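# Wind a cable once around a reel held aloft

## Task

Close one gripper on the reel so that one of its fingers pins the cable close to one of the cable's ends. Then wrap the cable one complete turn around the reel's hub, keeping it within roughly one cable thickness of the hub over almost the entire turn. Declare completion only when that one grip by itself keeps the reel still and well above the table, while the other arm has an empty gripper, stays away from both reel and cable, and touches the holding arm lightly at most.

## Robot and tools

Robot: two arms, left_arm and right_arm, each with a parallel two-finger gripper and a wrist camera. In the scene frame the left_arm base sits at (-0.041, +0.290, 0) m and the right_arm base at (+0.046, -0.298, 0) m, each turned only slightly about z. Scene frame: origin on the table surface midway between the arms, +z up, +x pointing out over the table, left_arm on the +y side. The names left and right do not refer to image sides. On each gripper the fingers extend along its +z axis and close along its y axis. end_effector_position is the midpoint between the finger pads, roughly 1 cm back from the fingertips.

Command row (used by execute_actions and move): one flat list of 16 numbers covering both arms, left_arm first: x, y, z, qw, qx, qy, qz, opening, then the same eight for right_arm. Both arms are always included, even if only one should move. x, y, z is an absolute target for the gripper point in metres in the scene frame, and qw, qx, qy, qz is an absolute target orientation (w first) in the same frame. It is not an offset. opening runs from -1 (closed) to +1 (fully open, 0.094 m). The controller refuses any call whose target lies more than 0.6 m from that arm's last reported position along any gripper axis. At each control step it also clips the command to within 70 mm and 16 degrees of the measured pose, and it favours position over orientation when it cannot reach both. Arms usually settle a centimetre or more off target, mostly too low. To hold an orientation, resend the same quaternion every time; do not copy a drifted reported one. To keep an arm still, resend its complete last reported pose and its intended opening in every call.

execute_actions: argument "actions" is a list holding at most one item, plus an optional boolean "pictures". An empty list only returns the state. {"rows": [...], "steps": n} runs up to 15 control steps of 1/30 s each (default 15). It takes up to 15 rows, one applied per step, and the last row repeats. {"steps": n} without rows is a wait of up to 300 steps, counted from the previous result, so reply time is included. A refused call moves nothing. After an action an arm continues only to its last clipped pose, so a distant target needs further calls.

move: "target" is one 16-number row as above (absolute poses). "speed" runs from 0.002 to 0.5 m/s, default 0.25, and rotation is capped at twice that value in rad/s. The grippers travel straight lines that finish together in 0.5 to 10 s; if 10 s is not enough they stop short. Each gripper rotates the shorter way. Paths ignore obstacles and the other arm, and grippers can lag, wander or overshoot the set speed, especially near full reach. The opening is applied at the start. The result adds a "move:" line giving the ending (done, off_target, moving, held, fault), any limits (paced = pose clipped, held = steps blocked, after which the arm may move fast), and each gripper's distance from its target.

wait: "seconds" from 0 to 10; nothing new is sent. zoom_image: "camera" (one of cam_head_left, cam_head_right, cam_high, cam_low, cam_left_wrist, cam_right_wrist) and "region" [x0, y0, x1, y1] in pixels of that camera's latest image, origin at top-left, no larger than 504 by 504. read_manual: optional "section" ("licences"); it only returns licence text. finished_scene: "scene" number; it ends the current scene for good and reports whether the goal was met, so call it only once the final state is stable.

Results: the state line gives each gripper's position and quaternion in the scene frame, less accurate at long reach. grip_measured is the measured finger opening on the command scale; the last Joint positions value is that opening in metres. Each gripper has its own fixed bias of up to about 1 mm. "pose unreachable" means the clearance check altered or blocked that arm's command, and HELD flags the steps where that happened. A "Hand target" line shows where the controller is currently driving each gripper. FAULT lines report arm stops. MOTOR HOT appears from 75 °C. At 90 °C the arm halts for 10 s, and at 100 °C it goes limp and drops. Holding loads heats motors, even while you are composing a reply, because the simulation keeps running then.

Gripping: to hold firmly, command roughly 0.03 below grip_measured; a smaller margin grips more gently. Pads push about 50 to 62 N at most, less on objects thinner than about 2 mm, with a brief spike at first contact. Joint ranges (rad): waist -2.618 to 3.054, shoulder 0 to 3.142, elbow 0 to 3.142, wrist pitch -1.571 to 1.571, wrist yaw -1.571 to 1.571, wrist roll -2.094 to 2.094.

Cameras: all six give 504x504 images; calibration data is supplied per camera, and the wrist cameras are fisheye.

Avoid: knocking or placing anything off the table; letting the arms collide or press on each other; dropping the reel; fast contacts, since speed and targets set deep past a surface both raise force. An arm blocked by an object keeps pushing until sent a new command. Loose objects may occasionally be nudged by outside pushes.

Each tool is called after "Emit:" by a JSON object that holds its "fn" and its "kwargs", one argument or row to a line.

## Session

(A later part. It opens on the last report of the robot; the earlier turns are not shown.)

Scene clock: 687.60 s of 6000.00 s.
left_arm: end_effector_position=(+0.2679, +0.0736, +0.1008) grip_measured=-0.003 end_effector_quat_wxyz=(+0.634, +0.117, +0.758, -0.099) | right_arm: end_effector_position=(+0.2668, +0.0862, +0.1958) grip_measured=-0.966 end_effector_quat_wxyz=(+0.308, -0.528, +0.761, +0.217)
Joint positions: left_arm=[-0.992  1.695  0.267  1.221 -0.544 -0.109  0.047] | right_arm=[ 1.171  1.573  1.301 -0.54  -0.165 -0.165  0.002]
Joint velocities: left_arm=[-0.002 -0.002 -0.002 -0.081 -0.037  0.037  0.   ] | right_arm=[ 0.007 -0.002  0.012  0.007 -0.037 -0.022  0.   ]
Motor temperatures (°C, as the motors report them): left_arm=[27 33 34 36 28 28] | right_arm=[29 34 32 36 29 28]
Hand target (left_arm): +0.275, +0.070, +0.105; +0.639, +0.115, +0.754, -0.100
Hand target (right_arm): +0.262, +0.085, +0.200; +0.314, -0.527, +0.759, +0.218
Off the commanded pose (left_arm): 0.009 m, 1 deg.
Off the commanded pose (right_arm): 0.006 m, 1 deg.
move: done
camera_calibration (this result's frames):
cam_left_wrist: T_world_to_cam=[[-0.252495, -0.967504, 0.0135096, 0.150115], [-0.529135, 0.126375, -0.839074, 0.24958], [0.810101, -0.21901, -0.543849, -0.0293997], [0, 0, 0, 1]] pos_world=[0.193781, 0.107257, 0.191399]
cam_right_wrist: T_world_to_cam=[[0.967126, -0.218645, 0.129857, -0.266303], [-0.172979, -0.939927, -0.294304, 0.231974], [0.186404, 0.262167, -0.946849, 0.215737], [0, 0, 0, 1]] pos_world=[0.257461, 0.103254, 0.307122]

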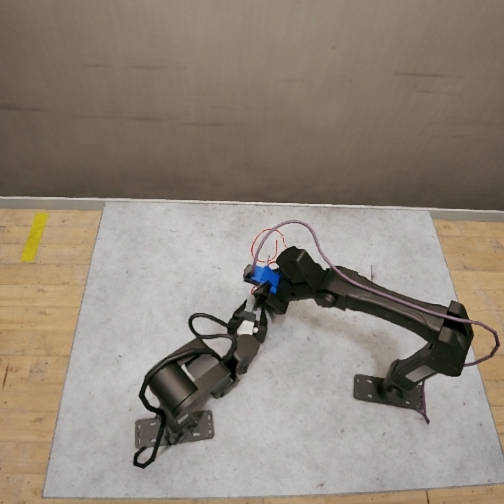

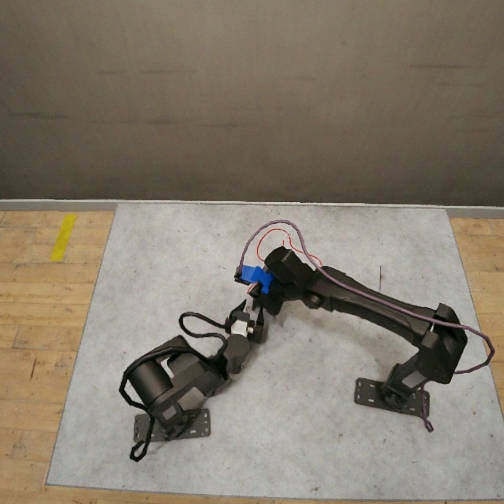

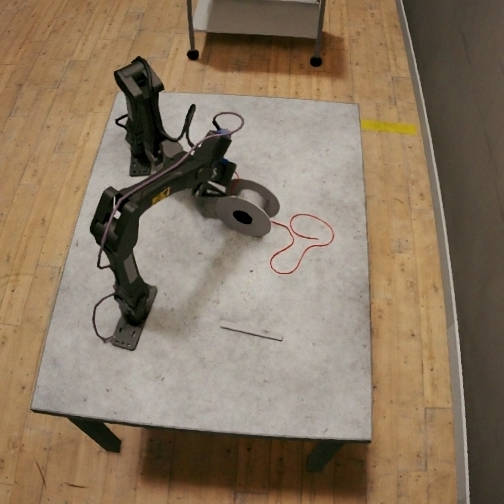

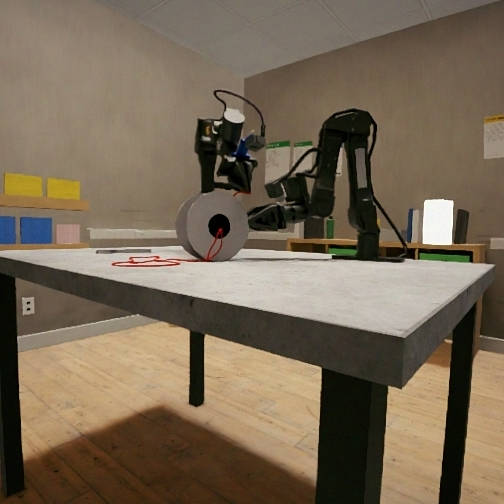

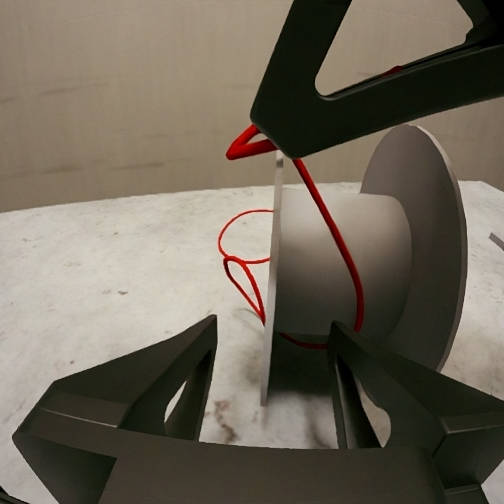

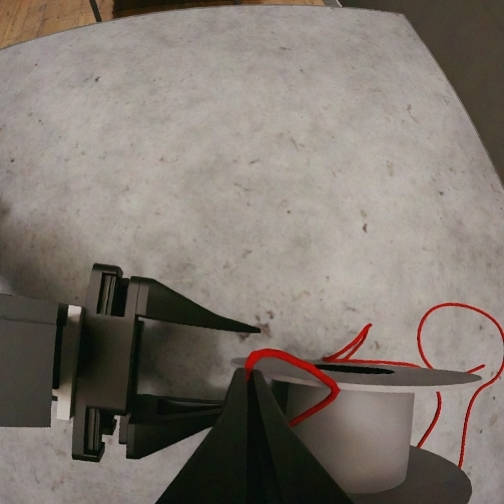

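Emit:
{"fn": "move", "kwargs": {
  "target": [0.262,0.07,0.135,0.64,0.115,0.755,-0.1,0.2,0.27,0.085,0.212,0.314,-0.527,0.758,0.218,-0.995],
  "speed": 0.04
}}

Emit:
{"fn": "move", "kwargs": {
  "target": [0.295,0.064,0.13,0.64,0.115,0.755,-0.1,0.2,0.27,0.085,0.212,0.314,-0.527,0.758,0.218,-0.995],
  "speed": 0.025
}}

Scene clock: 693.67 s of 6000.00 s.
left_arm: end_effector_position=(+0.2585, +0.0781, +0.1194) grip_measured=+0.197 end_effector_quat_wxyz=(+0.628, +0.123, +0.763, -0.089) | right_arm: end_effector_position=(+0.2667, +0.0860, +0.2015) grip_measured=-0.966 end_effector_quat_wxyz=(+0.308, -0.529, +0.761, +0.216)
Joint positions: left_arm=[-1.016  1.502  0.267  1.    -0.573 -0.109  0.056] | right_arm=[ 1.171  1.573  1.325 -0.566 -0.165 -0.167  0.002]
Joint velocities: left_arm=[ 0.002 -0.017  0.007  0.022 -0.022  0.037 -0.   ] | right_arm=[-0.032 -0.017  0.002  0.022  0.051  0.022 -0.002]
Motor temperatures (°C, as the motors report them): left_arm=[27 34 34 36 28 28] | right_arm=[29 34 32 36 29 28]
Hand target (left_arm): +0.261, +0.070, +0.136; +0.639, +0.115, +0.754, -0.100
Hand target (right_arm): +0.270, +0.085, +0.212; +0.314, -0.527, +0.759, +0.218
Off the commanded pose (left_arm): 0.018 m, 2 deg.
Off the commanded pose (right_arm): 0.011 m, 1 deg.
move: off_target (left_arm, right_arm)
camera_calibration (this result's frames):
cam_left_wrist: T_world_to_cam=[[-0.248405, -0.968623, -0.00799061, 0.153481], [-0.540263, 0.145389, -0.828841, 0.259794], [0.803997, -0.201571, -0.559427, -0.00869213], [0, 0, 0, 1]] pos_world=[0.185471, 0.109143, 0.211691]
cam_right_wrist: T_world_to_cam=[[0.967372, -0.217333, 0.130223, -0.267222], [-0.171969, -0.940689, -0.292458, 0.232894], [0.18606, 0.260521, -0.94737, 0.221579], [0, 0, 0, 1]] pos_world=[0.257327, 0.103279, 0.312828]

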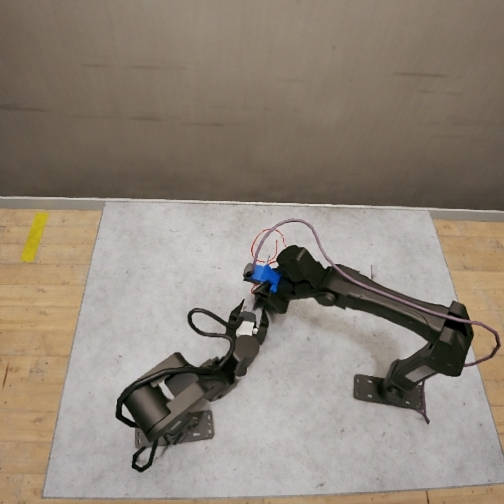

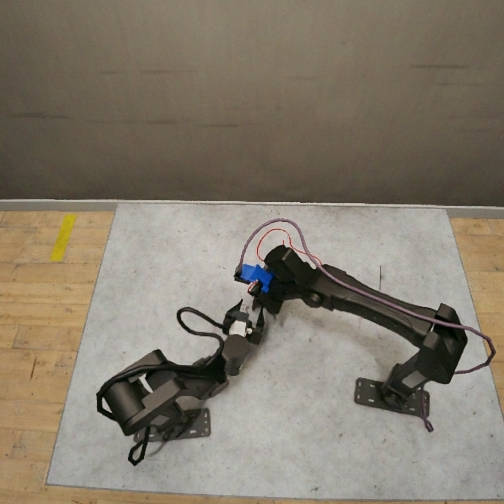

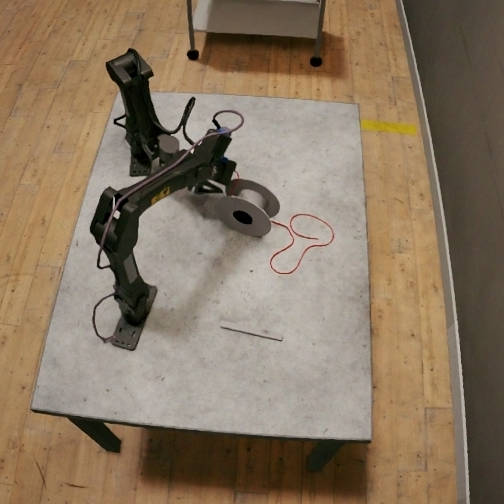

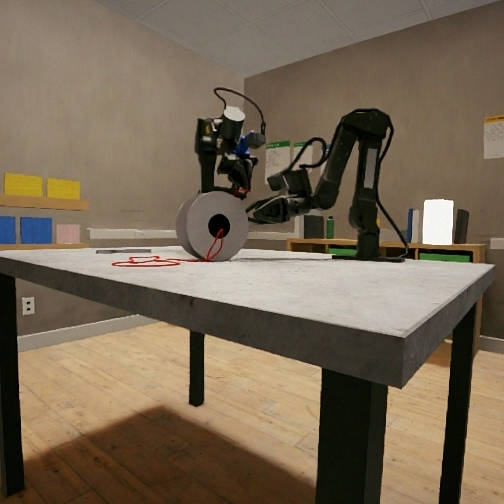

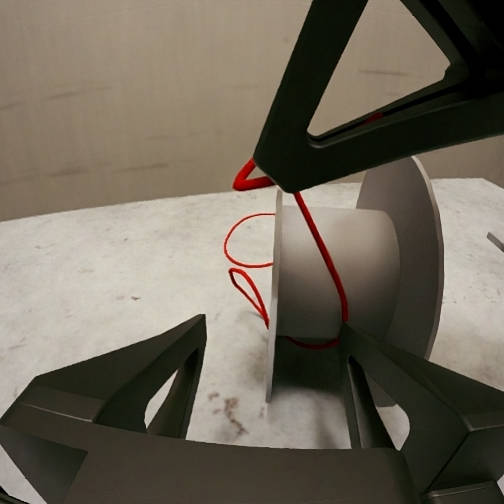

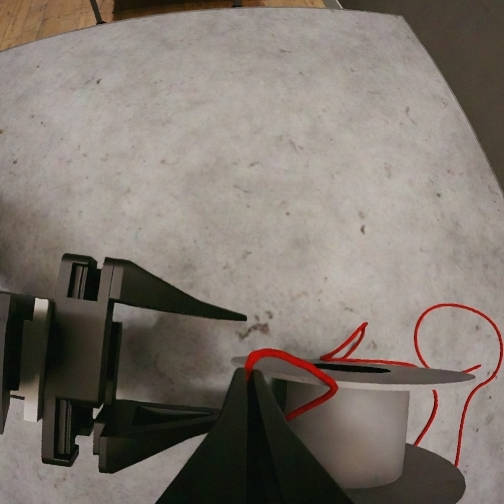

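Scene clock: 695.53 s of 6000.00 s.
left_arm: end_effector_position=(+0.2869, +0.0671, +0.1227) grip_measured=+0.197 end_effector_quat_wxyz=(+0.632, +0.120, +0.760, -0.097) | right_arm: end_effector_position=(+0.2666, +0.0859, +0.2015) grip_measured=-0.966 end_effector_quat_wxyz=(+0.307, -0.529, +0.761, +0.216)
Joint positions: left_arm=[-0.946  1.604  0.362  1.031 -0.498 -0.098  0.056] | right_arm=[ 1.171  1.573  1.325 -0.567 -0.165 -0.167  0.002]
Joint velocities: left_arm=[ 0.007 -0.007  0.007 -0.022  0.037 -0.037 -0.001] | right_arm=[ 0.012 -0.017 -0.002 -0.007  0.007  0.022 -0.001]
Motor temperatures (°C, as the motors report them): left_arm=[27 33 34 36 28 28] | right_arm=[29 34 32 36 29 28]
Hand target (left_arm): +0.295, +0.064, +0.130; +0.639, +0.115, +0.754, -0.100
Hand target (right_arm): +0.270, +0.085, +0.212; +0.315, -0.527, +0.759, +0.218
Off the commanded pose (left_arm): 0.011 m, 1 deg.
Off the commanded pose (right_arm): 0.011 m, 1 deg.
move: off_target (left_arm, right_arm)
camera_calibration (this result's frames):
cam_left_wrist: T_world_to_cam=[[-0.254197, -0.967117, 0.00828906, 0.149468], [-0.533855, 0.133161, -0.835025, 0.279193], [0.806463, -0.216686, -0.550149, -0.0327116], [0, 0, 0, 1]] pos_world=[0.213423, 0.100287, 0.213898]
cam_right_wrist: T_world_to_cam=[[0.967426, -0.217015, 0.130348, -0.267256], [-0.1717, -0.940855, -0.29208, 0.232682], [0.186024, 0.260185, -0.94747, 0.221598], [0, 0, 0, 1]] pos_world=[0.25728, 0.103265, 0.312756]

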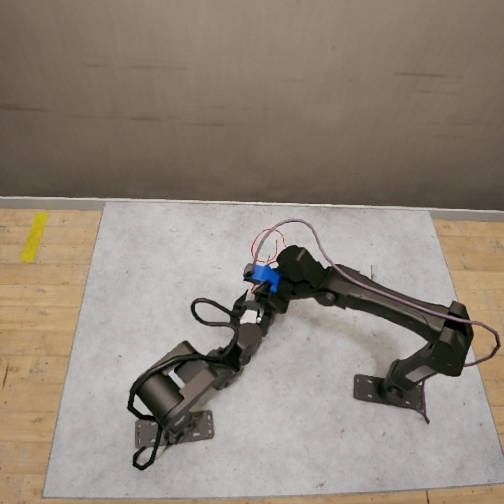

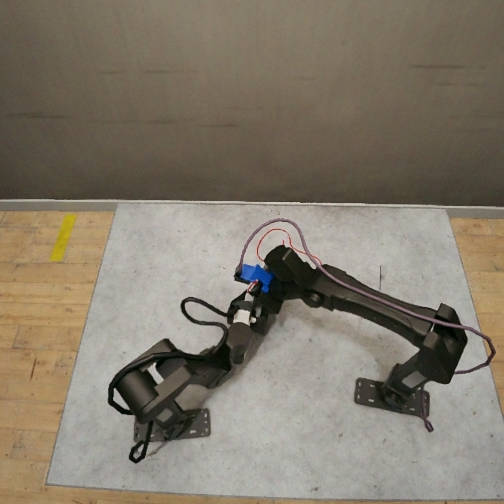

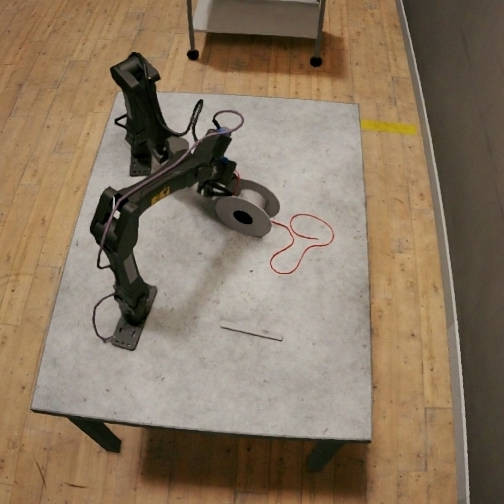

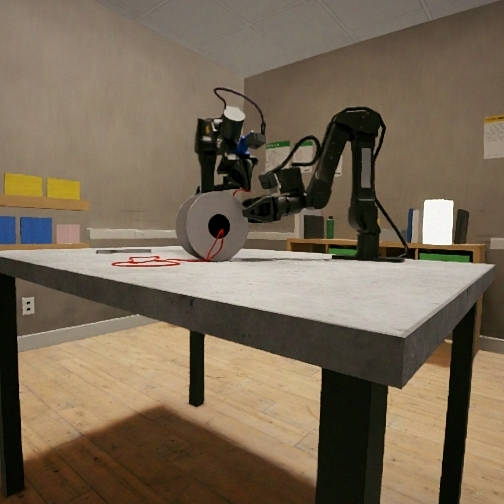

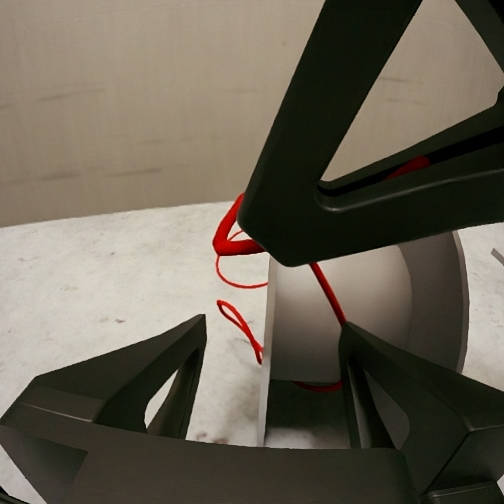

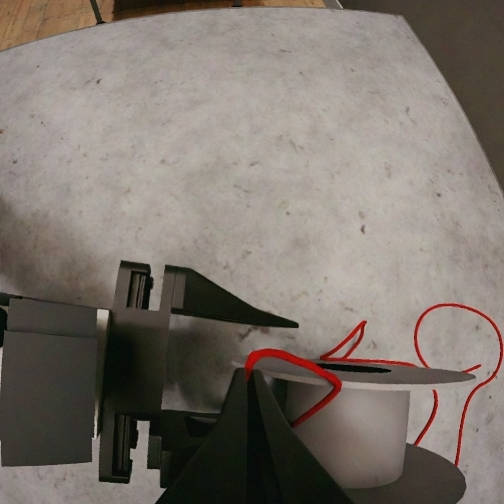

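Emit:
{"fn": "move", "kwargs": {
  "target": [0.288,0.052,0.132,0.64,0.115,0.755,-0.1,0.2,0.275,0.09,0.255,0.314,-0.527,0.758,0.218,-0.995],
  "speed": 0.025
}}

Scene clock: 701.83 s of 6000.00 s.
left_arm: end_effector_position=(+0.2848, +0.0594, +0.1298) grip_measured=+0.197 end_effector_quat_wxyz=(+0.639, +0.116, +0.754, -0.098) | right_arm: end_effector_position=(+0.2691, +0.0896, +0.2533) grip_measured=-0.966 end_effector_quat_wxyz=(+0.316, -0.528, +0.757, +0.219)
Joint positions: left_arm=[-0.98   1.604  0.381  1.03  -0.537 -0.099  0.056] | right_arm=[ 1.171  1.593  1.538 -0.74  -0.165 -0.169  0.002]
Joint velocities: left_arm=[-0.002 -0.012  0.012 -0.022 -0.081  0.022  0.   ] | right_arm=[ 0.002 -0.012 -0.002 -0.007  0.007  0.022 -0.001]
Motor temperatures (°C, as the motors report them): left_arm=[27 33 34 36 28 28] | right_arm=[29 33 33 35 29 28]
Hand target (left_arm): +0.287, +0.052, +0.132; +0.639, +0.115, +0.754, -0.100
Hand target (right_arm): +0.274, +0.089, +0.255; +0.315, -0.527, +0.759, +0.218
Off the commanded pose (left_arm): 0.008 m, 0 deg.
Off the commanded pose (right_arm): 0.006 m, 0 deg.
move: done
camera_calibration (this result's frames):
cam_left_wrist: T_world_to_cam=[[-0.249044, -0.968412, 0.0124287, 0.139459], [-0.520044, 0.12289, -0.845253, 0.283066], [0.817026, -0.216969, -0.534222, -0.0338127], [0, 0, 0, 1]] pos_world=[0.209564, 0.0929315, 0.219465]
cam_right_wrist: T_world_to_cam=[[0.966092, -0.217587, 0.139001, -0.277384], [-0.166405, -0.936339, -0.309156, 0.254225], [0.19742, 0.275543, -0.940798, 0.263155], [0, 0, 0, 1]] pos_world=[0.258331, 0.105175, 0.364727]

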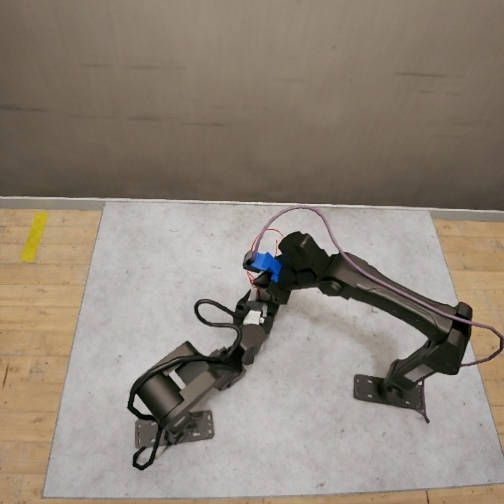

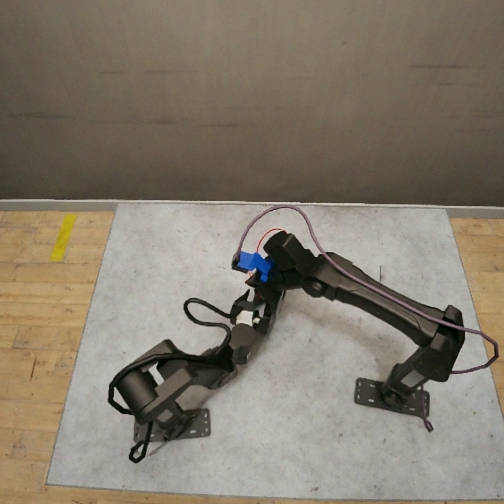

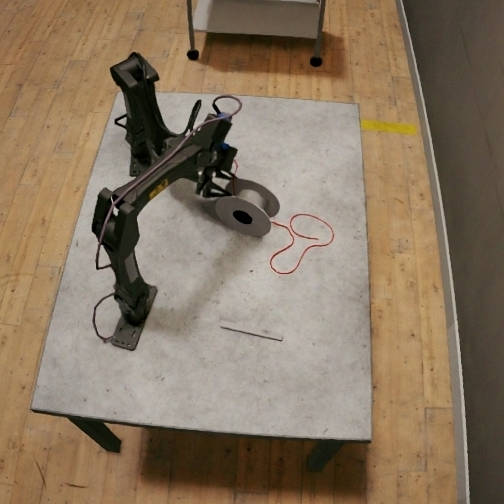

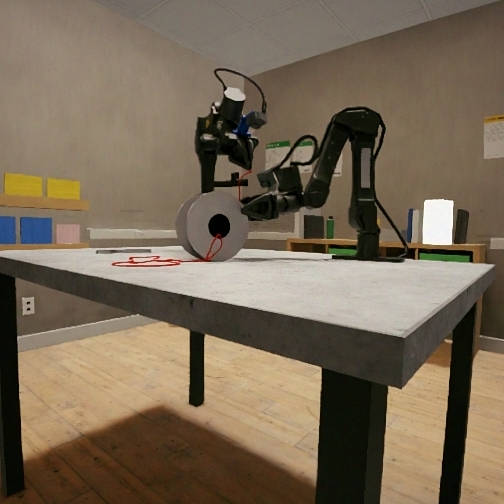

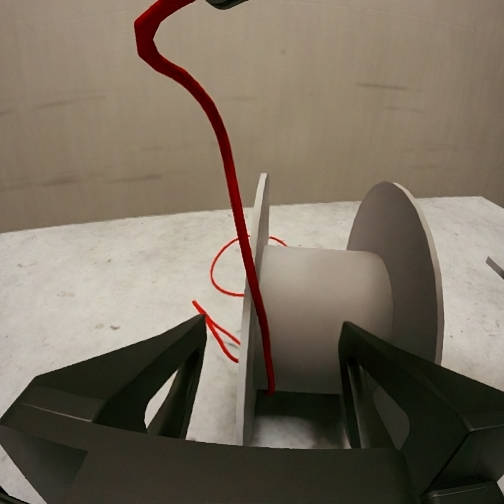

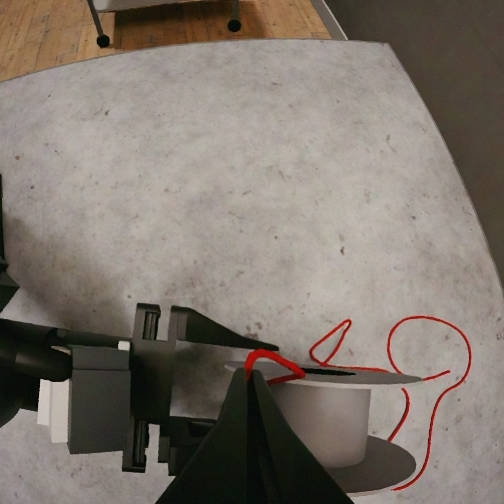

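Emit:
{"fn": "move", "kwargs": {
  "target": [0.315,0.062,0.137,0.64,0.115,0.755,-0.1,-0.1,0.275,0.08,0.255,0.314,-0.527,0.758,0.218,-0.995],
  "speed": 0.025
}}

Emit:
{"fn": "move", "kwargs": {
  "target": [0.315,0.062,0.137,0.64,0.115,0.755,-0.1,-0.99,0.275,0.08,0.255,0.314,-0.527,0.758,0.218,-0.995]
}}

Scene clock: 707.47 s of 6000.00 s.
left_arm: end_effector_position=(+0.3081, +0.0642, +0.1359) grip_measured=-0.097 end_effector_quat_wxyz=(+0.640, +0.113, +0.753, -0.103) | right_arm: end_effector_position=(+0.2761, +0.0846, +0.2526) grip_measured=-0.966 end_effector_quat_wxyz=(+0.317, -0.526, +0.759, +0.214)
Joint positions: left_arm=[-0.894  1.626  0.433  1.015 -0.448 -0.088  0.042] | right_arm=[ 1.15   1.593  1.538 -0.744 -0.168 -0.182  0.002]
Joint velocities: left_arm=[-0.012 -0.002  0.002 -0.051 -0.022  0.066  0.   ] | right_arm=[-0.002  0.002  0.007  0.022 -0.022 -0.037 -0.001]
Motor temperatures (°C, as the motors report them): left_arm=[27 33 34 36 28 28] | right_arm=[29 33 33 35 29 28]
Hand target (left_arm): +0.315, +0.062, +0.137; +0.639, +0.115, +0.754, -0.100
Hand target (right_arm): +0.275, +0.080, +0.255; +0.314, -0.528, +0.759, +0.218
Off the commanded pose (left_arm): 0.007 m, 0 deg.
Off the commanded pose (right_arm): 0.005 m, 1 deg.
move: done
camera_calibration (this result's frames):
cam_left_wrist: T_world_to_cam=[[-0.252241, -0.967371, 0.0238228, 0.149252], [-0.518027, 0.114199, -0.847707, 0.300036], [0.817326, -0.226167, -0.52993, -0.0486777], [0, 0, 0, 1]] pos_world=[0.23286, 0.0991091, 0.224991]
cam_right_wrist: T_world_to_cam=[[0.963492, -0.225563, 0.144235, -0.285052], [-0.173592, -0.936442, -0.304865, 0.251423], [0.203834, 0.268697, -0.941411, 0.261505], [0, 0, 0, 1]] pos_world=[0.264987, 0.100881, 0.363948]

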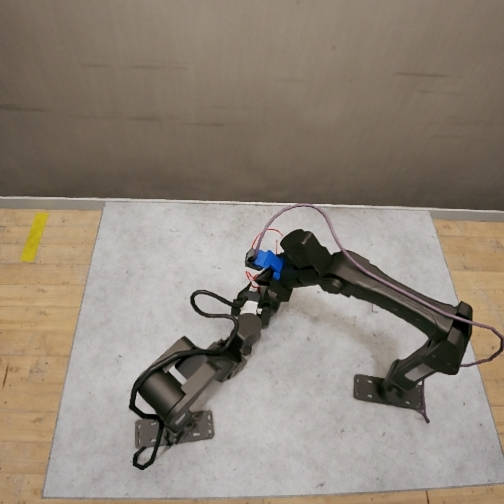

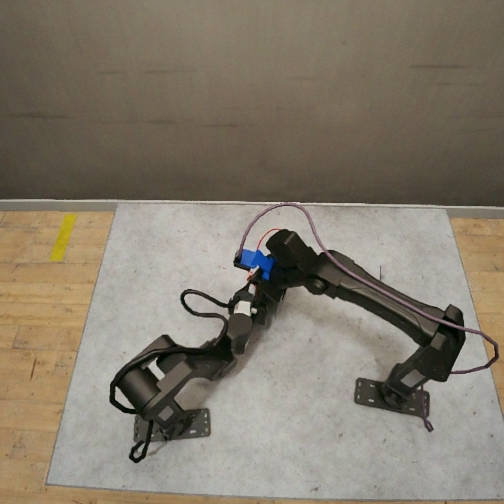

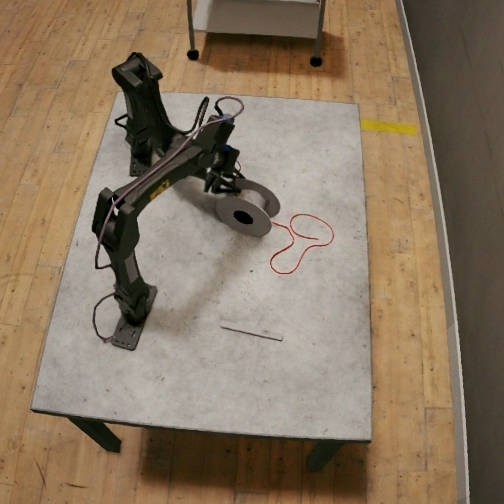

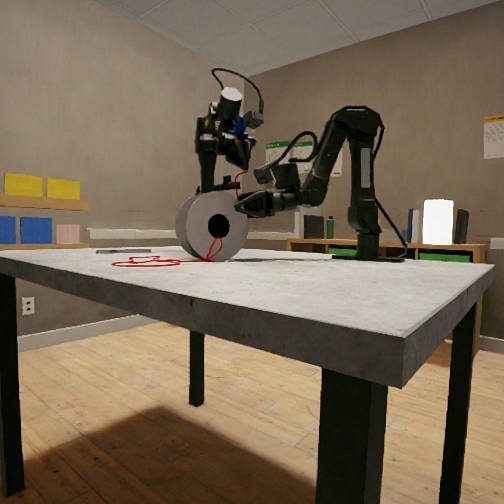

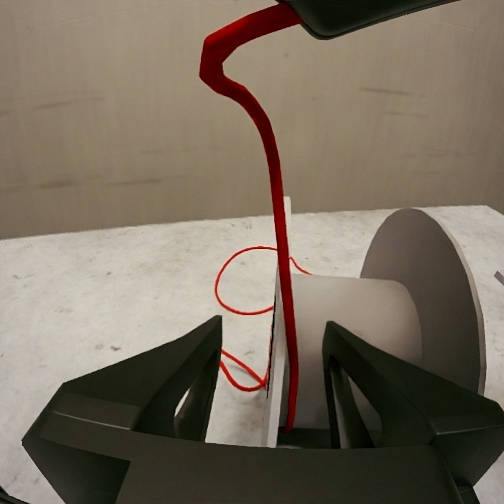

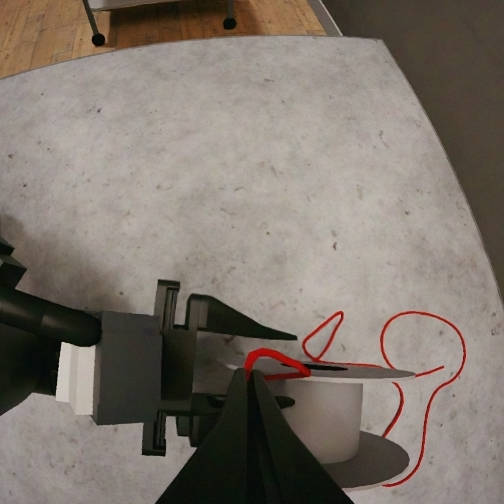

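Scene clock: 708.17 s of 6000.00 s.
left_arm: end_effector_position=(+0.3080, +0.0639, +0.1359) grip_measured=-0.905 end_effector_quat_wxyz=(+0.640, +0.116, +0.752, -0.102) | right_arm: end_effector_position=(+0.2759, +0.0847, +0.2527) grip_measured=-0.966 end_effector_quat_wxyz=(+0.317, -0.526, +0.759, +0.215)
Joint positions: left_arm=[-0.894  1.626  0.433  1.015 -0.446 -0.082  0.004] | right_arm=[ 1.15   1.593  1.538 -0.744 -0.169 -0.183  0.002]
Joint velocities: left_arm=[-0.002 -0.007 -0.007 -0.051  0.007  0.037  0.   ] | right_arm=[-0.027 -0.002 -0.017 -0.007  0.007 -0.037 -0.001]
Motor temperatures (°C, as the motors report them): left_arm=[27 33 34 36 28 28] | right_arm=[29 33 33 35 29 28]
Hand target (left_arm): +0.315, +0.062, +0.137; +0.639, +0.115, +0.754, -0.100
Hand target (right_arm): +0.275, +0.080, +0.255; +0.314, -0.527, +0.759, +0.218
Off the commanded pose (left_arm): 0.007 m, 0 deg.
Off the commanded pose (right_arm): 0.005 m, 1 deg.
move: done
camera_calibration (this result's frames):
cam_left_wrist: T_world_to_cam=[[-0.25503, -0.966764, 0.0181012, 0.150512], [-0.51633, 0.120331, -0.847893, 0.299106], [0.817535, -0.225584, -0.529858, -0.0487876], [0, 0, 0, 1]] pos_world=[0.232708, 0.0985124, 0.225035]
cam_right_wrist: T_world_to_cam=[[0.963793, -0.224588, 0.143746, -0.284904], [-0.17272, -0.936513, -0.30514, 0.251324], [0.20315, 0.269264, -0.941396, 0.261675], [0, 0, 0, 1]] pos_world=[0.264838, 0.100923, 0.363983]

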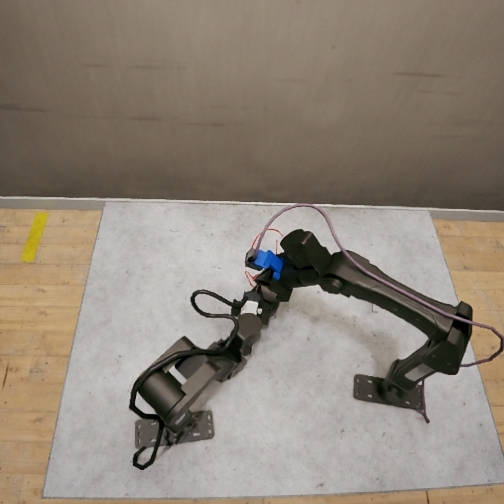

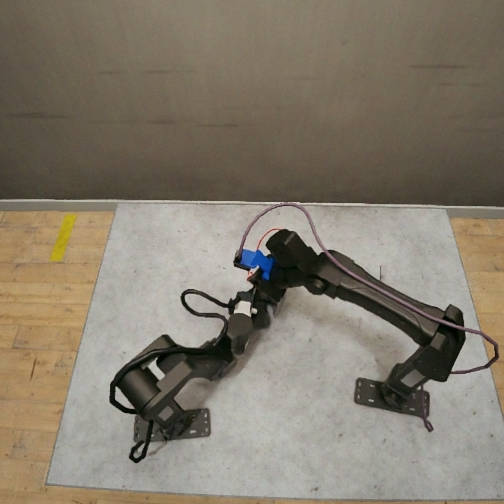

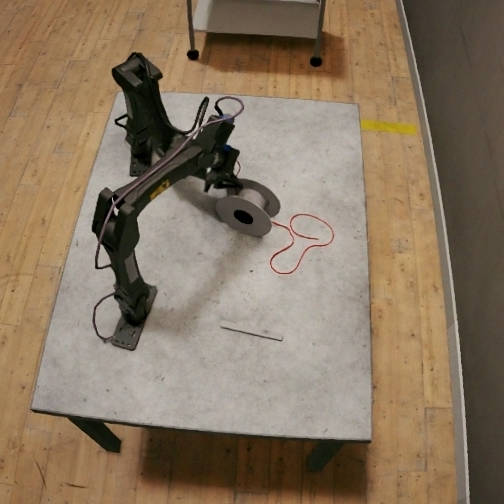

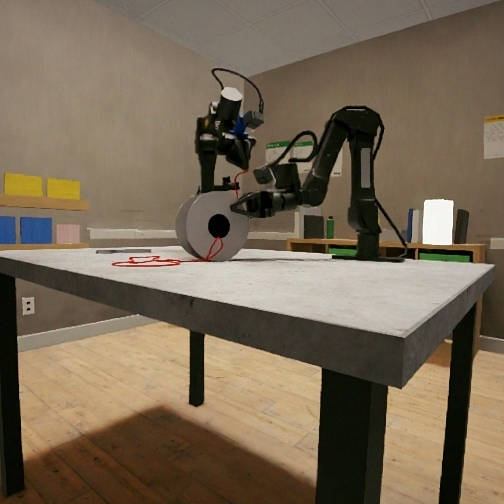

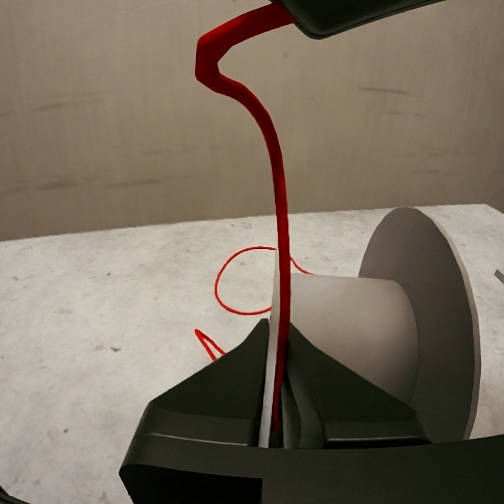

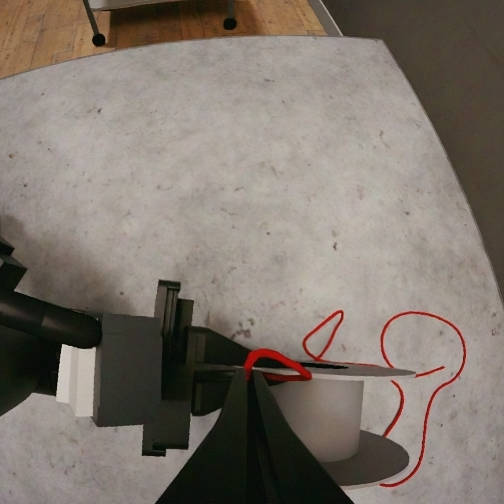

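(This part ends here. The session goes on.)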